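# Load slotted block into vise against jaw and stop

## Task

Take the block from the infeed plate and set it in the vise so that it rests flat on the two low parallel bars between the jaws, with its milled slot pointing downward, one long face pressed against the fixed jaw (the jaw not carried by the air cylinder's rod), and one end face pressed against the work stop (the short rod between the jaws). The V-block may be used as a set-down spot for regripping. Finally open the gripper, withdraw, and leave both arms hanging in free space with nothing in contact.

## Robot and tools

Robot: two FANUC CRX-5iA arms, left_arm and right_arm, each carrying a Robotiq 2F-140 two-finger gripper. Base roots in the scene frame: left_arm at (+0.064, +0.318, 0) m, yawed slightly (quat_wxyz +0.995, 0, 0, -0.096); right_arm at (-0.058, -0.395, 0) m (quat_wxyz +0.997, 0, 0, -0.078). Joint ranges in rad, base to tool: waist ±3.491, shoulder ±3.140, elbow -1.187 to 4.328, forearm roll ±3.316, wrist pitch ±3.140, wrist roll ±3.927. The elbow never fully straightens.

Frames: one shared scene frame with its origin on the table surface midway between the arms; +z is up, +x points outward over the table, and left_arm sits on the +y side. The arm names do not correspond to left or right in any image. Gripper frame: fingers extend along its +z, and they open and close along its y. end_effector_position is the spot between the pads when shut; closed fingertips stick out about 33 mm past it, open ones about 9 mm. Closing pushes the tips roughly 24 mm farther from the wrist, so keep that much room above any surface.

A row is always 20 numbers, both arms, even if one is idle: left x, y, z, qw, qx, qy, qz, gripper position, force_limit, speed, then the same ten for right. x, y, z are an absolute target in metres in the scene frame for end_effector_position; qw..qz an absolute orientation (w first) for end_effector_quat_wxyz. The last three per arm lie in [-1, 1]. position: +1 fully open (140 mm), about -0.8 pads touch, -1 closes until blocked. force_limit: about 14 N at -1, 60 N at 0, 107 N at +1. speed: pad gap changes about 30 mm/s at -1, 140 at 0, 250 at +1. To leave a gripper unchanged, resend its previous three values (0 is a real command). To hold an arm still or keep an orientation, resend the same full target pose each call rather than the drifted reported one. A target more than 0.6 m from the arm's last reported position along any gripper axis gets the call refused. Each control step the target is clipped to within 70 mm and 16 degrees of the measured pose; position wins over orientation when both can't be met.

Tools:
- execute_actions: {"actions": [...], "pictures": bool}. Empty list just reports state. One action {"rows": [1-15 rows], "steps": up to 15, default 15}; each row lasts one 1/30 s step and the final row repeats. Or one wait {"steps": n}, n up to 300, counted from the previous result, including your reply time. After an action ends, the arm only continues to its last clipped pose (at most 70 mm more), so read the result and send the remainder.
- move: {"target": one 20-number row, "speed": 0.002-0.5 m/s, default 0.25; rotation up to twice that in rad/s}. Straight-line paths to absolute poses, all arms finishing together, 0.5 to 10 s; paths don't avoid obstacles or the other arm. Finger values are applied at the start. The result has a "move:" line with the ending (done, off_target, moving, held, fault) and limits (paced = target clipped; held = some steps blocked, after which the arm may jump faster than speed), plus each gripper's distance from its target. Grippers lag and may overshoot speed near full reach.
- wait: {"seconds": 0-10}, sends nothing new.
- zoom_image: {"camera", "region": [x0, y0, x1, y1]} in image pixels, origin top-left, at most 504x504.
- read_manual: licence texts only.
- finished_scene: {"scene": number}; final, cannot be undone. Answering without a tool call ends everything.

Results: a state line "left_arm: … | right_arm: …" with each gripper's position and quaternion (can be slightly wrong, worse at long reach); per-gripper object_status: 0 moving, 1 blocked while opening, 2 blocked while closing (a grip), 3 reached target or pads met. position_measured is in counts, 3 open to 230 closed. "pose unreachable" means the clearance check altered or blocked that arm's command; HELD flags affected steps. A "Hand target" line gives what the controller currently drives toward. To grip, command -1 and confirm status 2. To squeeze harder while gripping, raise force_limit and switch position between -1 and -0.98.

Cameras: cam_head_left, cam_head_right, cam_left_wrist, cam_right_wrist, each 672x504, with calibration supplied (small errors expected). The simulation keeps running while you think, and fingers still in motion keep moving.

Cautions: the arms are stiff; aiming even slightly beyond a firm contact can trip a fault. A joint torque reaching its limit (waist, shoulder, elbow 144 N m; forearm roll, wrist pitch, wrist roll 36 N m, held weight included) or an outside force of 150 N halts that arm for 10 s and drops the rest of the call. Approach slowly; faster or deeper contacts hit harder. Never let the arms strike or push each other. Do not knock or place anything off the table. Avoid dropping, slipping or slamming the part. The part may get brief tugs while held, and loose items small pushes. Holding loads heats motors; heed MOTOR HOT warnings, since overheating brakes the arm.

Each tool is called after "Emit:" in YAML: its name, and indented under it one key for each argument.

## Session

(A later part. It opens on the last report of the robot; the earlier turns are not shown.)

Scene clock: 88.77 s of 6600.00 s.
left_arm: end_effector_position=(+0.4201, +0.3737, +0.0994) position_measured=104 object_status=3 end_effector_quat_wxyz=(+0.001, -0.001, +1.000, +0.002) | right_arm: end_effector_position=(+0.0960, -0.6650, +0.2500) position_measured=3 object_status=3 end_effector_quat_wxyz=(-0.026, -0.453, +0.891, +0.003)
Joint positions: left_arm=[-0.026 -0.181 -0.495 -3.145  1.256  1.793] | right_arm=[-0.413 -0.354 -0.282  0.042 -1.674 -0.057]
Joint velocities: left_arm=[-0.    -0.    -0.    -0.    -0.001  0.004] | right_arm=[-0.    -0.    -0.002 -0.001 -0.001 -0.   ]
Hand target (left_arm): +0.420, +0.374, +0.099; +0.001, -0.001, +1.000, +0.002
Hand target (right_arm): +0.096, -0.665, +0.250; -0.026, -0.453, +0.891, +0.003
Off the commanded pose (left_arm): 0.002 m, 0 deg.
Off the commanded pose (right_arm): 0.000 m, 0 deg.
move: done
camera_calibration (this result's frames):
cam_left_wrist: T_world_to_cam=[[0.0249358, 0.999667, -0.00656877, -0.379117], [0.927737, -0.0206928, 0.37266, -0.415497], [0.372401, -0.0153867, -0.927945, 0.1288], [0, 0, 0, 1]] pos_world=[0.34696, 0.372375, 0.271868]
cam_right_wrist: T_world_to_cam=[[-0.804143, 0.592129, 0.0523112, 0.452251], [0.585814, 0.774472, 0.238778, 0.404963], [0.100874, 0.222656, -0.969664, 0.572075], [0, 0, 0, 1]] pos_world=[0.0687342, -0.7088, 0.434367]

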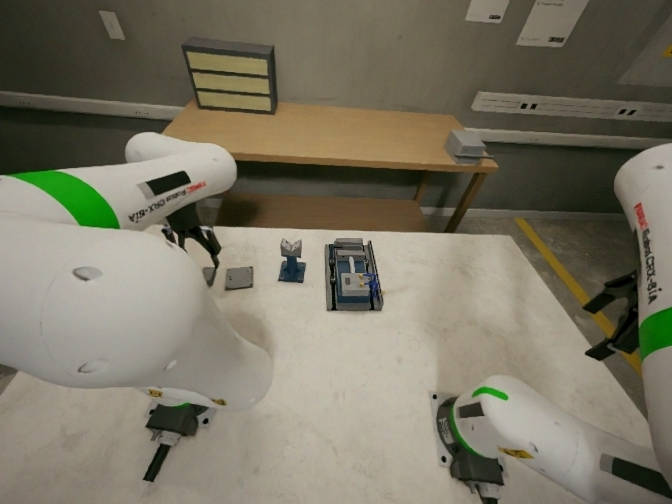

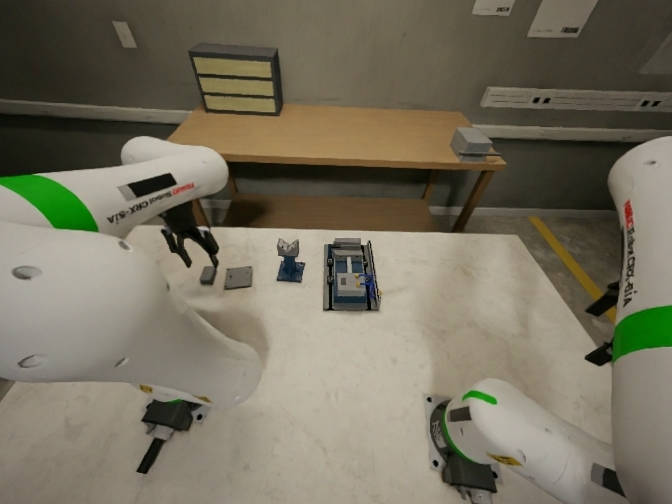

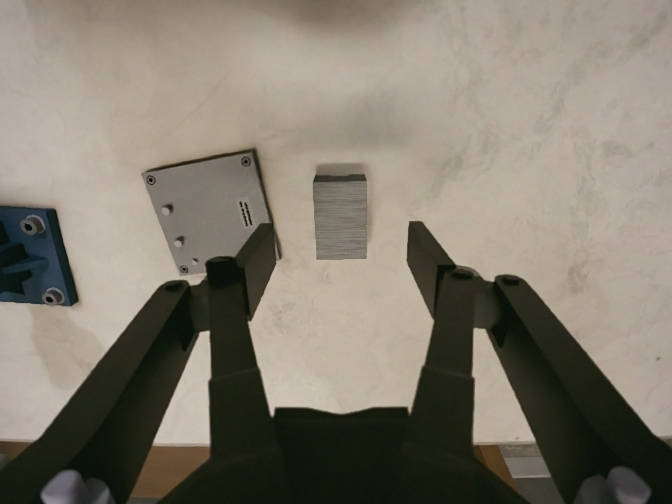

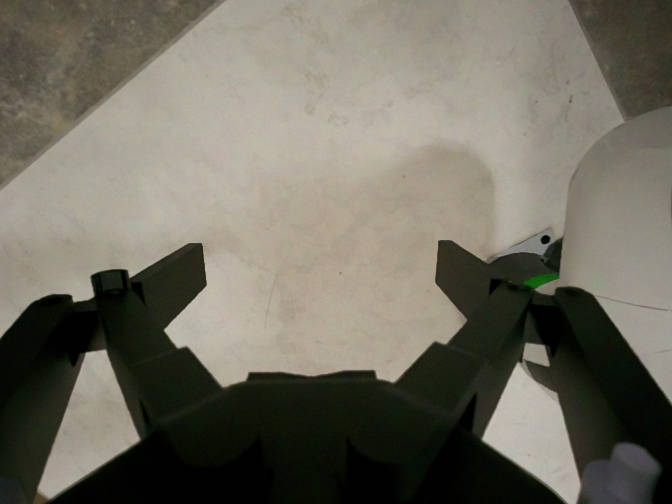

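Emit:
move:
  target: [0.421,0.373,0.046,0,0,1,0,0.2,0,-0.3,0.096,-0.665,0.25,-0.026,-0.453,0.891,0.003,1,0,0]
  speed: 0.1

Emit:
move:
  target: [0.421,0.373,0.046,0,0,1,0,-1,0,-0.3,0.096,-0.665,0.25,-0.026,-0.453,0.891,0.003,1,0,0]

Emit:
move:
  target: [0.43,0.3,0.27,0,0.383,0.924,0,-1,0,-0.3,0.096,-0.665,0.25,-0.026,-0.453,0.891,0.003,1,0,0]

Emit:
move:
  target: [0.516,-0.1,0.26,0,0.707,0.707,0,-1,0,-0.3,0.096,-0.665,0.25,-0.026,-0.453,0.891,0.003,1,0,0]

Emit:
move:
  target: [0.516,-0.14,0.16,0,0.707,0.707,0,-1,0,-0.3,0.096,-0.665,0.25,-0.026,-0.453,0.891,0.003,1,0,0]

Scene clock: 99.70 s of 6600.00 s.
left_arm: end_effector_position=(+0.4209, +0.3730, +0.0461) position_measured=104 object_status=3 end_effector_quat_wxyz=(+0.000, +0.000, +1.000, -0.000) | right_arm: end_effector_position=(+0.0960, -0.6650, +0.2500) position_measured=3 object_status=3 end_effector_quat_wxyz=(-0.026, -0.453, +0.891, +0.003)
Joint positions: left_arm=[-0.023 -0.12  -0.577 -3.141  1.115  1.786] | right_arm=[-0.413 -0.354 -0.282  0.042 -1.674 -0.057]
Joint velocities: left_arm=[ 0.     0.001 -0.001  0.     0.001 -0.001] | right_arm=[-0.     0.001 -0.002 -0.     0.    -0.   ]
Hand target (left_arm): +0.421, +0.373, +0.046; -0.000, +0.000, +1.000, -0.000
Hand target (right_arm): +0.096, -0.665, +0.250; -0.026, -0.453, +0.891, +0.003
Off the commanded pose (left_arm): 0.000 m, 0 deg.
Off the commanded pose (right_arm): 0.000 m, 0 deg.
After step 90, 7.07 s passed at rest.
move: done
camera_calibration (this result's frames):
cam_left_wrist: T_world_to_cam=[[0.0273523, 0.999575, -0.0100747, -0.379607], [0.928315, -0.0216614, 0.371162, -0.396237], [0.370786, -0.0195046, -0.928513, 0.0812914], [0, 0, 0, 1]] pos_world=[0.348074, 0.372448, 0.218724]
cam_right_wrist: T_world_to_cam=[[-0.804143, 0.592129, 0.0523113, 0.452251], [0.585814, 0.774472, 0.238778, 0.404963], [0.100874, 0.222656, -0.969664, 0.572075], [0, 0, 0, 1]] pos_world=[0.0687342, -0.7088, 0.434367]

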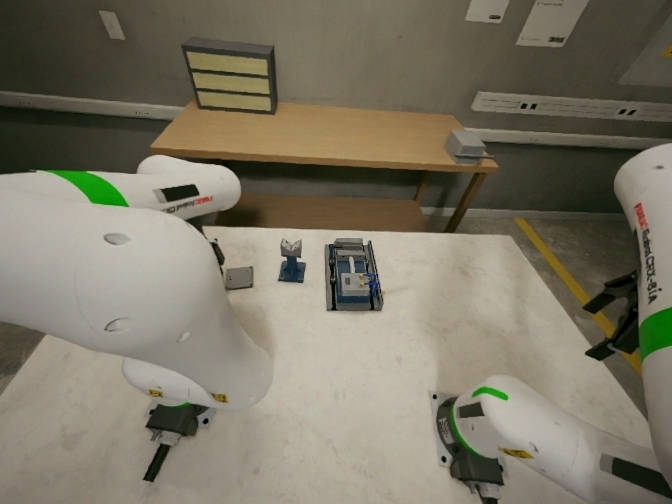

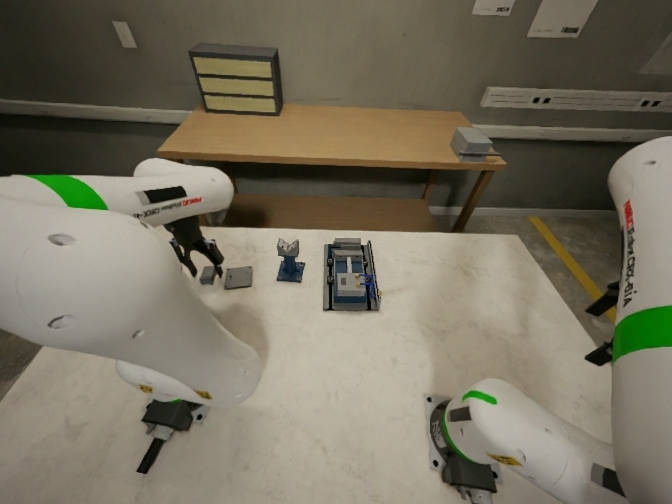

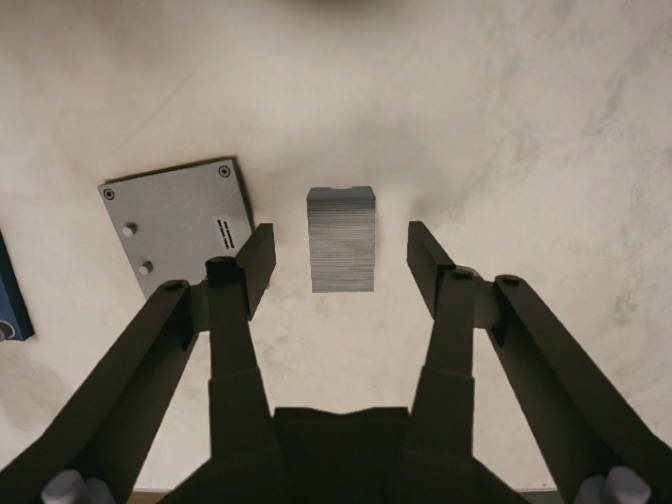

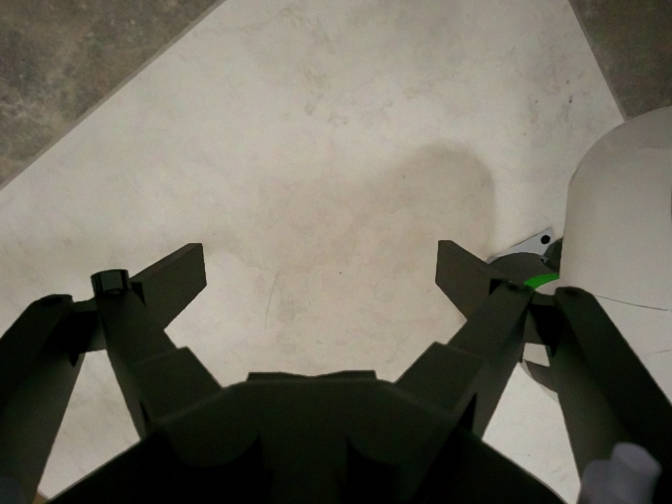

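Scene clock: 100.40 s of 6600.00 s.
left_arm: end_effector_position=(+0.4210, +0.3730, +0.0460) position_measured=176 object_status=2 end_effector_quat_wxyz=(+0.000, +0.000, +1.000, +0.000) | right_arm: end_effector_position=(+0.0960, -0.6650, +0.2500) position_measured=3 object_status=3 end_effector_quat_wxyz=(-0.026, -0.453, +0.891, +0.003)
Joint positions: left_arm=[-0.023 -0.12  -0.577 -3.142  1.114  1.786] | right_arm=[-0.413 -0.354 -0.282  0.042 -1.674 -0.057]
Joint velocities: left_arm=[-0.    -0.     0.002  0.    -0.    -0.   ] | right_arm=[ 0.     0.     0.001 -0.001  0.     0.   ]
Hand target (left_arm): +0.421, +0.373, +0.046; +0.000, +0.000, +1.000, -0.000
Hand target (right_arm): +0.096, -0.665, +0.250; -0.026, -0.453, +0.891, +0.003
Off the commanded pose (left_arm): 0.000 m, 0 deg.
Off the commanded pose (right_arm): 0.000 m, 0 deg.
move: done
camera_calibration (this result's frames):
cam_left_wrist: T_world_to_cam=[[0.0274223, 0.999575, -0.00990444, -0.379701], [0.928291, -0.0217885, 0.371215, -0.396234], [0.370841, -0.0193738, -0.928494, 0.0811363], [0, 0, 0, 1]] pos_world=[0.348144, 0.372478, 0.218662]
cam_right_wrist: T_world_to_cam=[[-0.804143, 0.592129, 0.0523116, 0.452251], [0.585814, 0.774472, 0.238778, 0.404963], [0.100873, 0.222656, -0.969664, 0.572075], [0, 0, 0, 1]] pos_world=[0.0687342, -0.7088, 0.434367]

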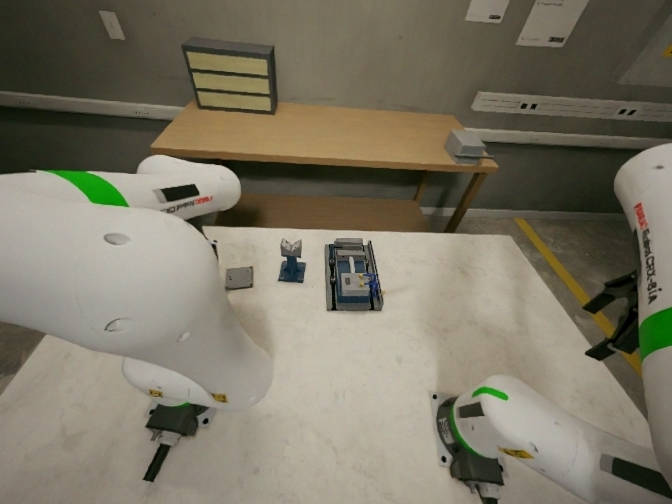

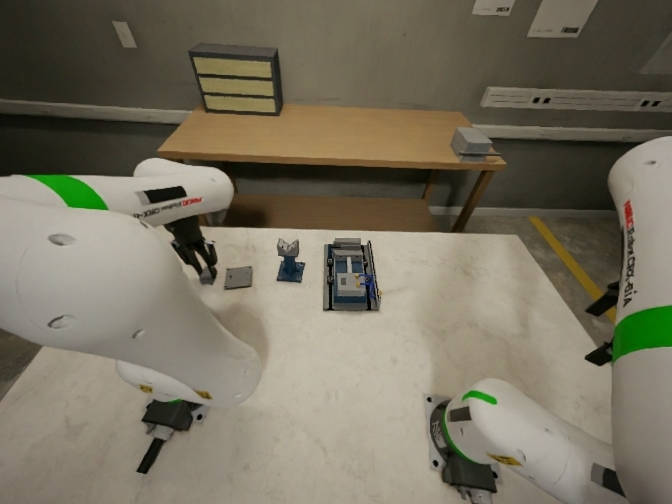

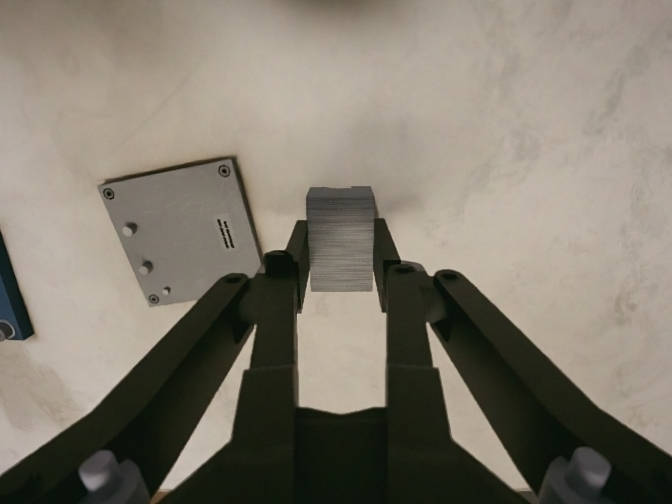

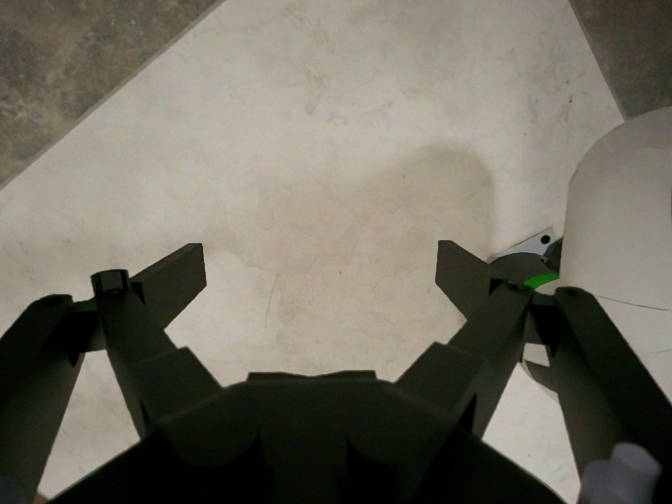

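Scene clock: 102.37 s of 6600.00 s.
left_arm: end_effector_position=(+0.4305, +0.3003, +0.2699) position_measured=176 object_status=2 end_effector_quat_wxyz=(+0.000, +0.383, +0.924, +0.000) | right_arm: end_effector_position=(+0.0960, -0.6650, +0.2500) position_measured=3 object_status=3 end_effector_quat_wxyz=(-0.026, -0.453, +0.891, +0.003)
Joint positions: left_arm=[-0.219 -0.21  -0.116 -3.143  1.664  1.197] | right_arm=[-0.413 -0.354 -0.282  0.042 -1.674 -0.057]
Joint velocities: left_arm=[ 0.     0.     0.     0.    -0.002  0.   ] | right_arm=[-0.    -0.001 -0.001 -0.001 -0.001  0.   ]
Hand target (left_arm): +0.430, +0.300, +0.270; +0.000, +0.383, +0.924, +0.000
Hand target (right_arm): +0.096, -0.665, +0.250; -0.026, -0.453, +0.891, +0.003
Off the commanded pose (left_arm): 0.001 m, 0 deg.
Off the commanded pose (right_arm): 0.000 m, 0 deg.
move: done
camera_calibration (this result's frames):
cam_left_wrist: T_world_to_cam=[[0.725898, 0.687743, -0.00902399, -0.512347], [0.641138, -0.671841, 0.370906, -0.170745], [0.249025, -0.275025, -0.928627, 0.413317], [0, 0, 0, 1]] pos_world=[0.378456, 0.351322, 0.442523]
cam_right_wrist: T_world_to_cam=[[-0.804143, 0.592129, 0.0523115, 0.452251], [0.585814, 0.774472, 0.238778, 0.404963], [0.100873, 0.222656, -0.969664, 0.572075], [0, 0, 0, 1]] pos_world=[0.0687342, -0.7088, 0.434367]

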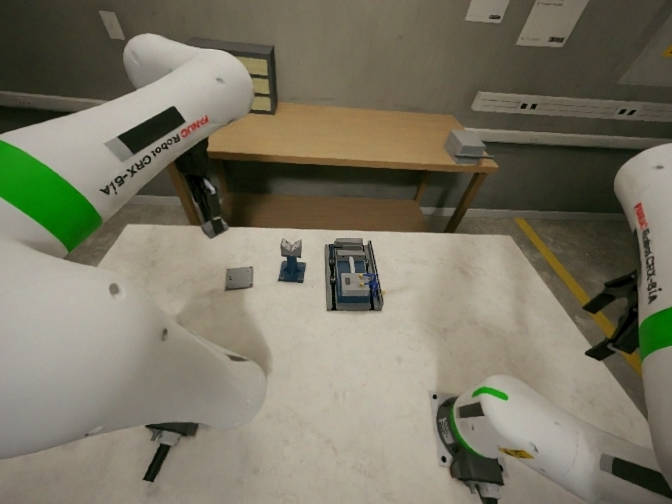

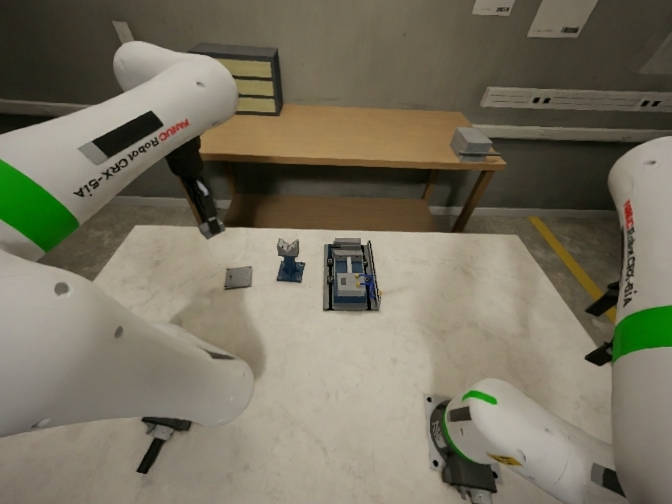

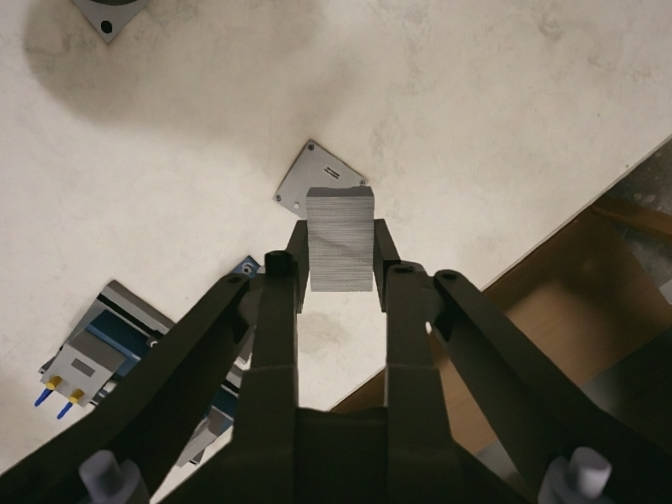

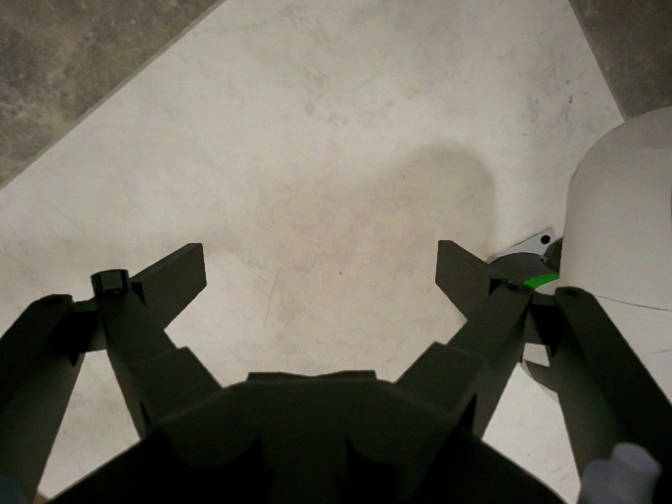

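Scene clock: 104.47 s of 6600.00 s.
left_arm: end_effector_position=(+0.5169, -0.0994, +0.2605) position_measured=176 object_status=2 end_effector_quat_wxyz=(+0.000, +0.707, +0.707, +0.001) | right_arm: end_effector_position=(+0.0960, -0.6650, +0.2500) position_measured=3 object_status=3 end_effector_quat_wxyz=(-0.026, -0.453, +0.891, +0.003)
Joint positions: left_arm=[-0.766  0.444  0.588 -3.144  1.714  0.959] | right_arm=[-0.413 -0.354 -0.282  0.042 -1.674 -0.057]
Joint velocities: left_arm=[ 0.002  0.001  0.001  0.     0.002 -0.   ] | right_arm=[-0.    -0.001 -0.     0.     0.     0.   ]
Hand target (left_arm): +0.517, -0.099, +0.260; +0.000, +0.707, +0.707, +0.001
Hand target (right_arm): +0.096, -0.665, +0.250; -0.026, -0.453, +0.891, +0.003
Off the commanded pose (left_arm): 0.001 m, 0 deg.
Off the commanded pose (right_arm): 0.000 m, 0 deg.
move: done
camera_calibration (this result's frames):
cam_left_wrist: T_world_to_cam=[[0.999598, -0.0272183, -0.00795719, -0.513096], [-0.022344, -0.928759, 0.370009, -0.173591], [-0.0174613, -0.369683, -0.928994, 0.401612], [0, 0, 0, 1]] pos_world=[0.516024, -0.0267205, 0.433243]
cam_right_wrist: T_world_to_cam=[[-0.804143, 0.592129, 0.0523116, 0.452251], [0.585814, 0.774472, 0.238778, 0.404963], [0.100873, 0.222656, -0.969664, 0.572075], [0, 0, 0, 1]] pos_world=[0.0687342, -0.7088, 0.434367]

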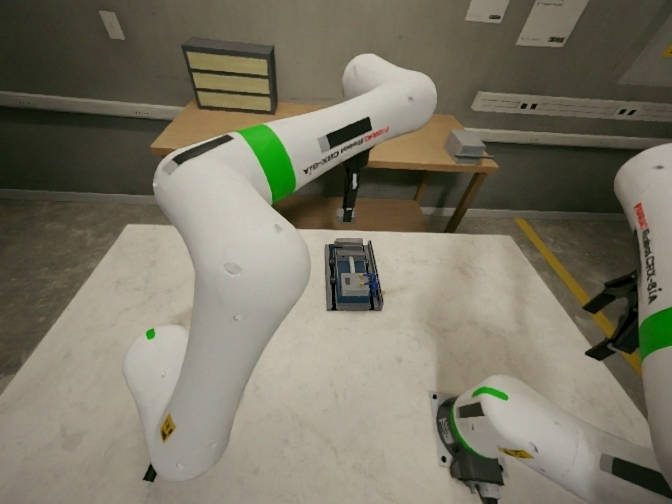

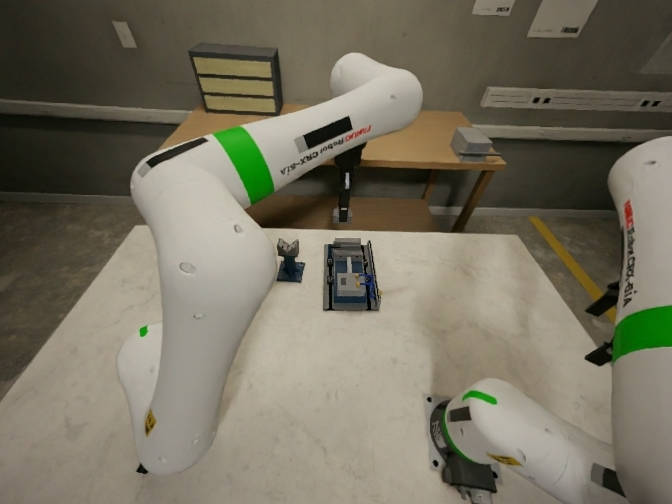

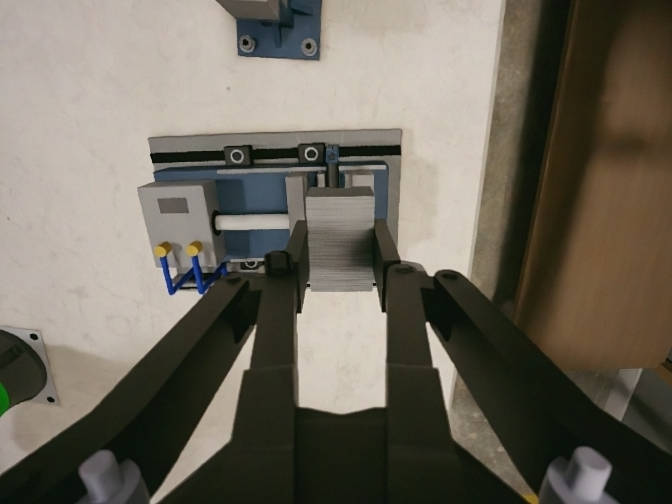

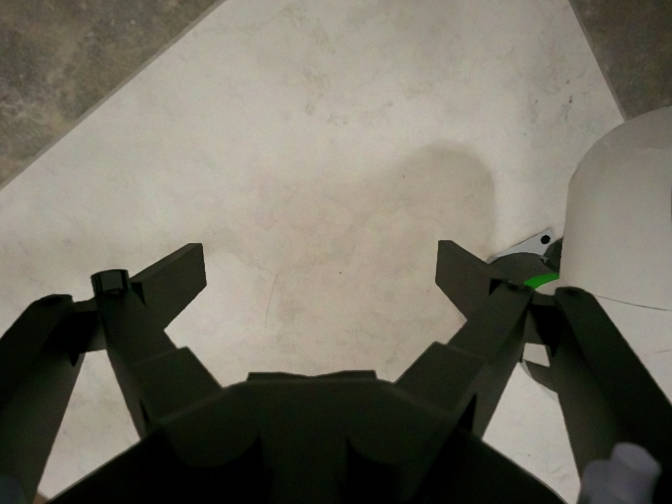

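Scene clock: 105.30 s of 6600.00 s.
left_arm: end_effector_position=(+0.5160, -0.1399, +0.1601) position_measured=176 object_status=2 end_effector_quat_wxyz=(+0.000, +0.707, +0.707, +0.000) | right_arm: end_effector_position=(+0.0960, -0.6650, +0.2500) position_measured=3 object_status=3 end_effector_quat_wxyz=(-0.026, -0.453, +0.891, +0.003)
Joint positions: left_arm=[-0.803  0.512  0.452 -3.142  1.511  0.995] | right_arm=[-0.413 -0.354 -0.282  0.042 -1.674 -0.057]
Joint velocities: left_arm=[-0.     0.002 -0.001 -0.    -0.     0.   ] | right_arm=[ 0.     0.    -0.     0.001  0.001  0.   ]
Hand target (left_arm): +0.516, -0.140, +0.160; +0.000, +0.707, +0.707, +0.000
Hand target (right_arm): +0.096, -0.665, +0.250; -0.026, -0.453, +0.891, +0.003
Off the commanded pose (left_arm): 0.000 m, 0 deg.
Off the commanded pose (right_arm): 0.000 m, 0 deg.
move: done
camera_calibration (this result's frames):
cam_left_wrist: T_world_to_cam=[[0.999575, -0.027441, -0.00982871, -0.513812], [-0.0218366, -0.928342, 0.371086, -0.174422], [-0.0193074, -0.370714, -0.928546, 0.294029], [0, 0, 0, 1]] pos_world=[0.515461, -0.0670223, 0.332695]
cam_right_wrist: T_world_to_cam=[[-0.804143, 0.592129, 0.0523117, 0.452251], [0.585814, 0.774472, 0.238778, 0.404963], [0.100873, 0.222657, -0.969664, 0.572075], [0, 0, 0, 1]] pos_world=[0.0687343, -0.7088, 0.434367]

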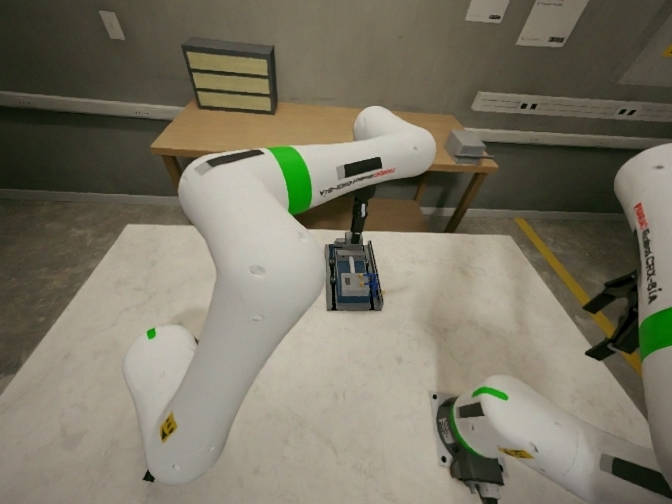

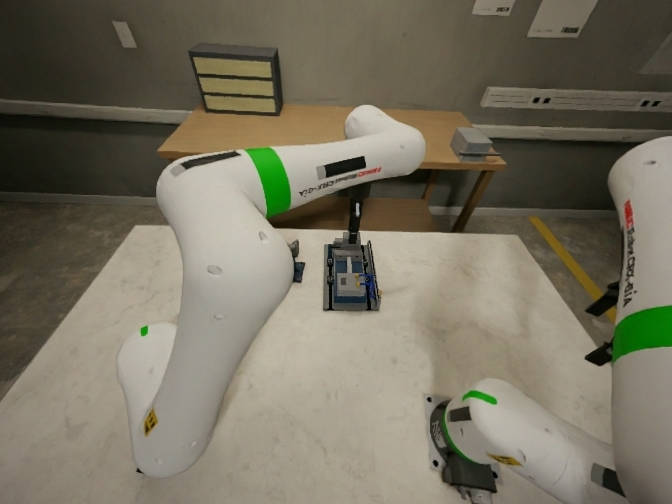

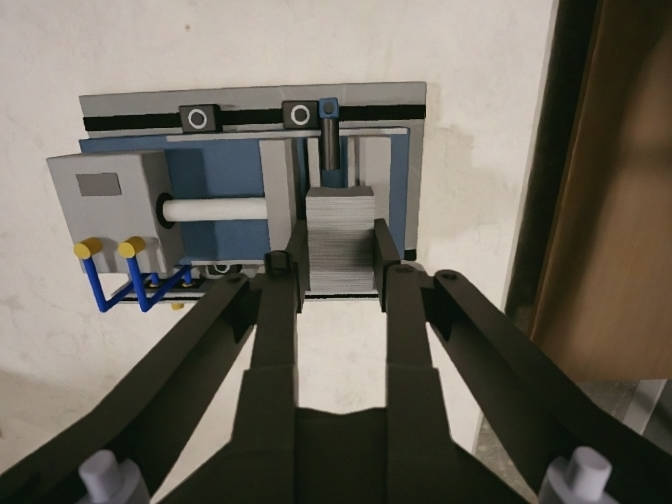

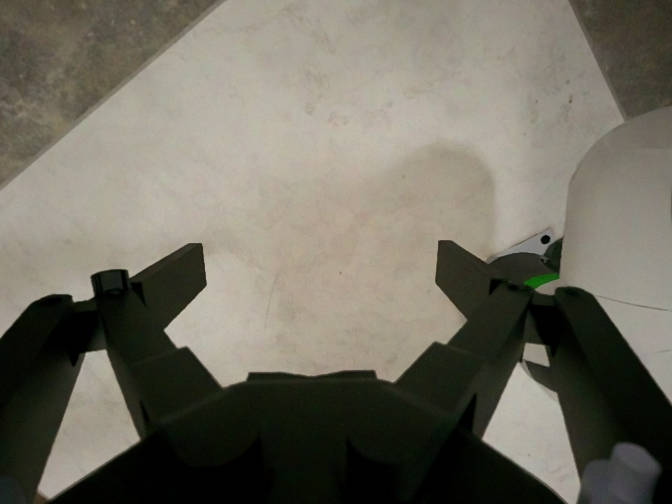

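Emit:
move:
  target: [0.509,-0.138,0.128,0,0.707,0.707,0,-1,0,-0.3,0.096,-0.665,0.25,-0.026,-0.453,0.891,0.003,1,0,0]
  speed: 0.04

Emit:
zoom_image:
  camera: "cam_left_wrist"
  region: [240,90,440,290]

Scene clock: 110.97 s of 6600.00 s.
left_arm: end_effector_position=(+0.5091, -0.1380, +0.1284) position_measured=176 object_status=2 end_effector_quat_wxyz=(+0.000, +0.707, +0.707, +0.000) | right_arm: end_effector_position=(+0.0960, -0.6650, +0.2500) position_measured=3 object_status=3 end_effector_quat_wxyz=(-0.026, -0.453, +0.891, +0.003)
Joint positions: left_arm=[-0.811  0.503  0.365 -3.142  1.432  1.003] | right_arm=[-0.413 -0.354 -0.282  0.042 -1.674 -0.057]
Joint velocities: left_arm=[ 0.    -0.001 -0.002 -0.    -0.001 -0.   ] | right_arm=[ 0.    -0.     0.    -0.001  0.001 -0.   ]
Hand target (left_arm): +0.509, -0.138, +0.128; +0.000, +0.707, +0.707, +0.000
Hand target (right_arm): +0.096, -0.665, +0.250; -0.026, -0.453, +0.891, +0.003
Off the commanded pose (left_arm): 0.000 m, 0 deg.
Off the commanded pose (right_arm): 0.000 m, 0 deg.
After step 90, 1.57 s passed at rest.
move: done
camera_calibration (this result's frames):
cam_left_wrist: T_world_to_cam=[[0.999583, -0.0273338, -0.00936238, -0.507238], [-0.0219024, -0.928192, 0.371457, -0.161084], [-0.0188434, -0.371097, -0.928403, 0.264881], [0, 0, 0, 1]] pos_world=[0.508489, -0.0650853, 0.301003]
cam_right_wrist: T_world_to_cam=[[-0.804143, 0.592129, 0.0523113, 0.452251], [0.585814, 0.774472, 0.238778, 0.404963], [0.100874, 0.222656, -0.969664, 0.572075], [0, 0, 0, 1]] pos_world=[0.0687342, -0.7088, 0.434367]

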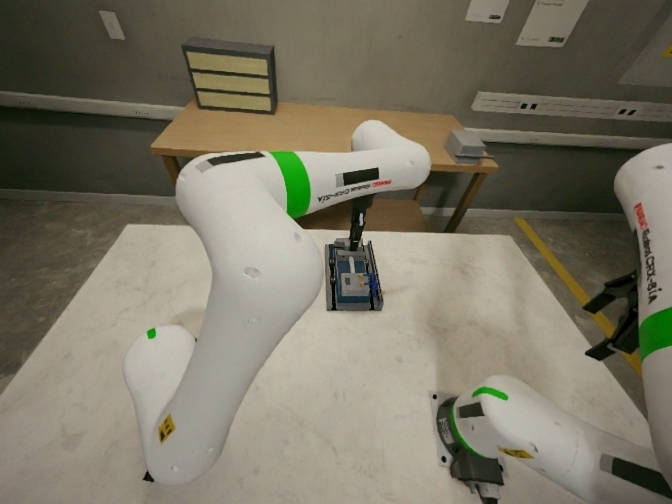

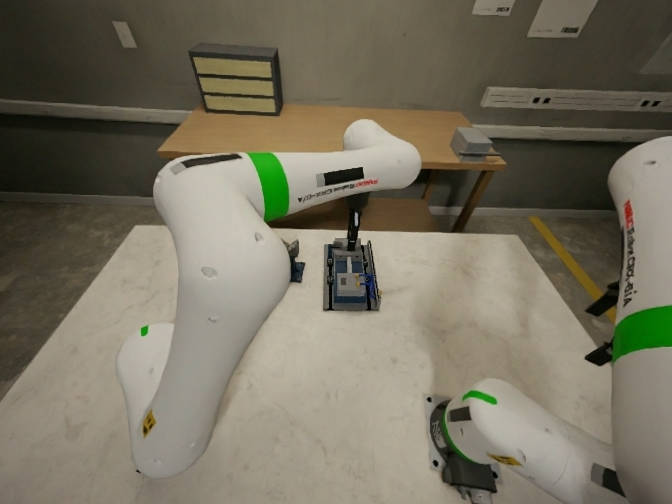

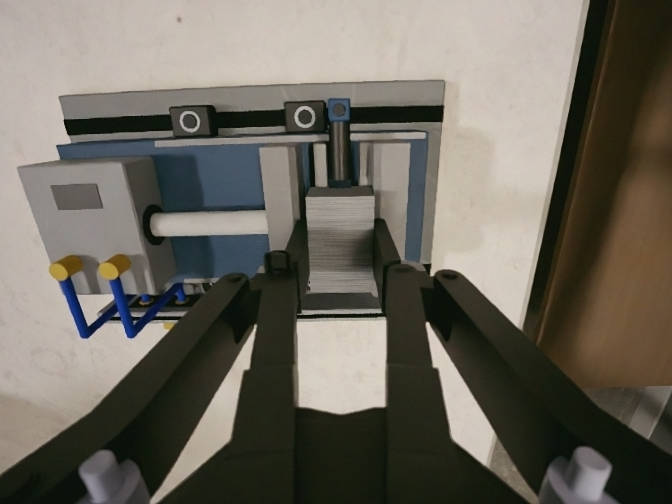

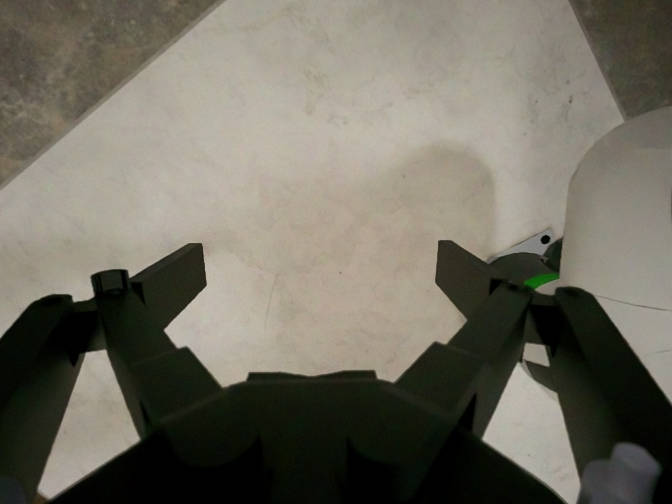

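Region (240, 90, 440, 290) of cam_left_wrist's 672x504 image, scaled by 2.520, with more detail than that image has.

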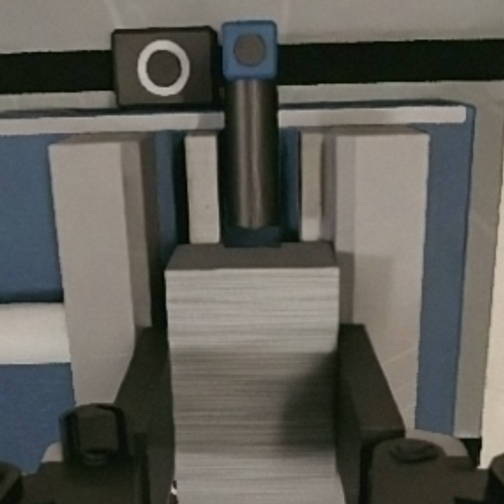

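Emit:
move:
  target: [0.511,-0.142,0.112,0,0.707,0.707,0,-1,0,-0.3,0.096,-0.665,0.25,-0.026,-0.453,0.891,0.003,1,0,0]
  speed: 0.02

Emit:
zoom_image:
  camera: "cam_left_wrist"
  region: [240,90,440,290]

Scene clock: 125.83 s of 6600.00 s.
left_arm: end_effector_position=(+0.5095, -0.1380, +0.1289) position_measured=176 object_status=2 end_effector_quat_wxyz=(+0.001, +0.707, +0.707, +0.000) | right_arm: end_effector_position=(+0.0960, -0.6650, +0.2500) position_measured=3 object_status=3 end_effector_quat_wxyz=(-0.026, -0.453, +0.891, +0.003)
Joint positions: left_arm=[-0.811  0.503  0.365 -3.143  1.431  1.003] | right_arm=[-0.413 -0.354 -0.282  0.042 -1.674 -0.057]
Joint velocities: left_arm=[ 0.    -0.001 -0.     0.    -0.002  0.   ] | right_arm=[-0.     0.     0.     0.001 -0.001 -0.   ]
Hand target (left_arm): +0.510, -0.138, +0.129; +0.001, +0.707, +0.707, +0.000
Hand target (right_arm): +0.096, -0.665, +0.250; -0.026, -0.453, +0.891, +0.003
Off the commanded pose (left_arm): 0.017 m, 0 deg.
Off the commanded pose (right_arm): 0.000 m, 0 deg.
FORCE FAULT: contact force on the left arm reached its limit, and that arm stopped for 10 seconds. The contact can be on any part of that arm, not only on its tool. That arm's remaining commands of this call were not run. That arm holds still and accepts commands again. Move the arm away from the contact; if what it grips holds it there, let go first. Pushing or pulling that hard again can fault the arm again.
After step 90, 1.63 s passed at rest.
move: fault (left_arm)
camera_calibration (this result's frames):
cam_left_wrist: T_world_to_cam=[[0.999594, -0.0273636, -0.00797764, -0.507829], [-0.0224399, -0.928091, 0.371676, -0.160982], [-0.0175744, -0.371346, -0.928328, 0.264641], [0, 0, 0, 1]] pos_world=[0.508661, -0.0650284, 0.301455]
cam_right_wrist: T_world_to_cam=[[-0.804143, 0.592129, 0.0523116, 0.452251], [0.585814, 0.774472, 0.238778, 0.404963], [0.100874, 0.222656, -0.969664, 0.572075], [0, 0, 0, 1]] pos_world=[0.0687342, -0.7088, 0.434367]

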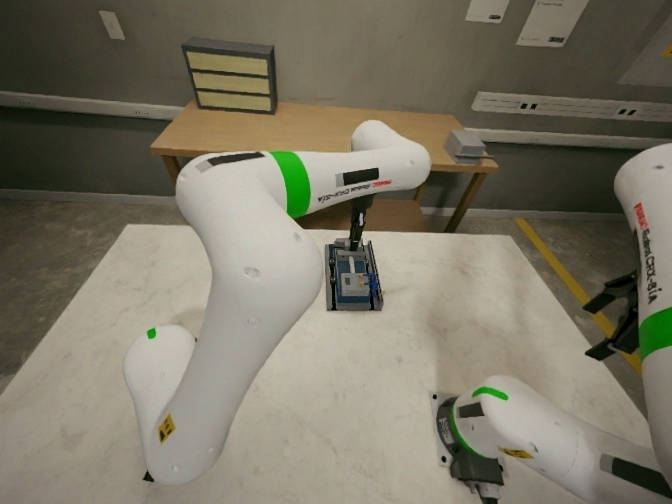

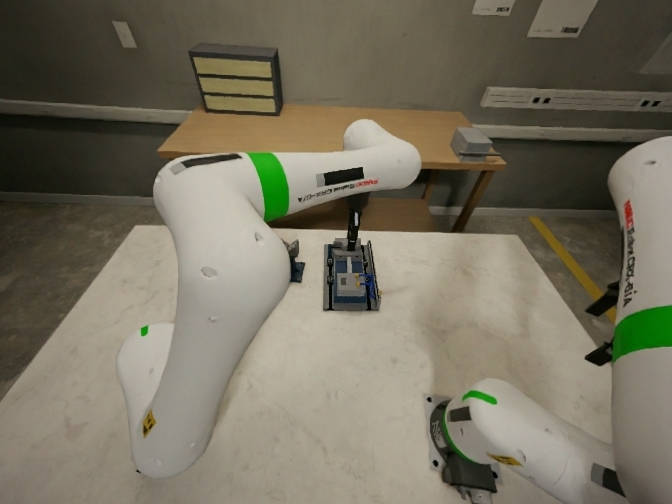

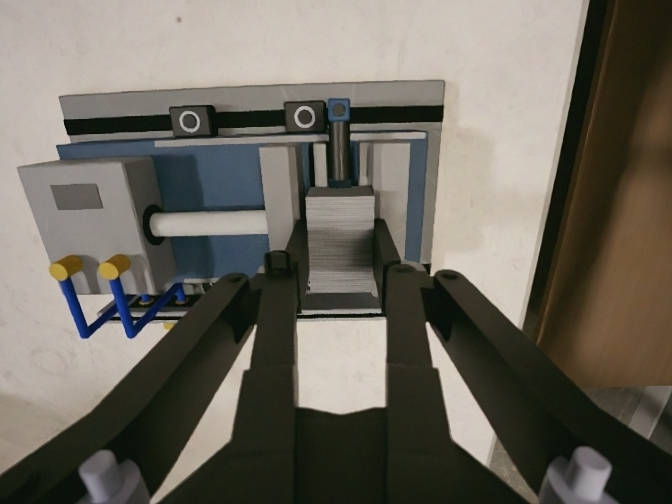

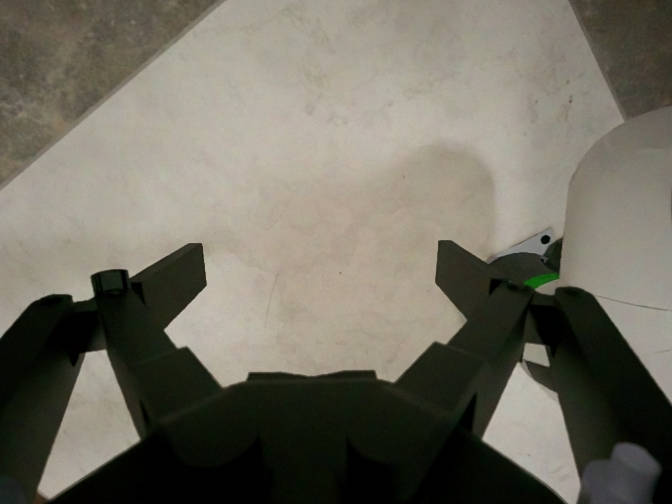

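Region (240, 90, 440, 290) of cam_left_wrist's 672x504 image, scaled by 2.520, with more detail than that image has.

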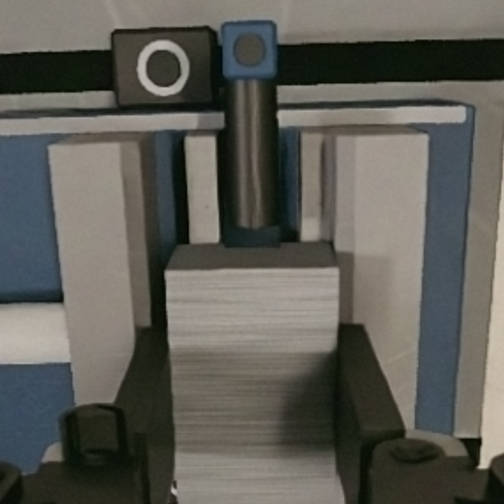

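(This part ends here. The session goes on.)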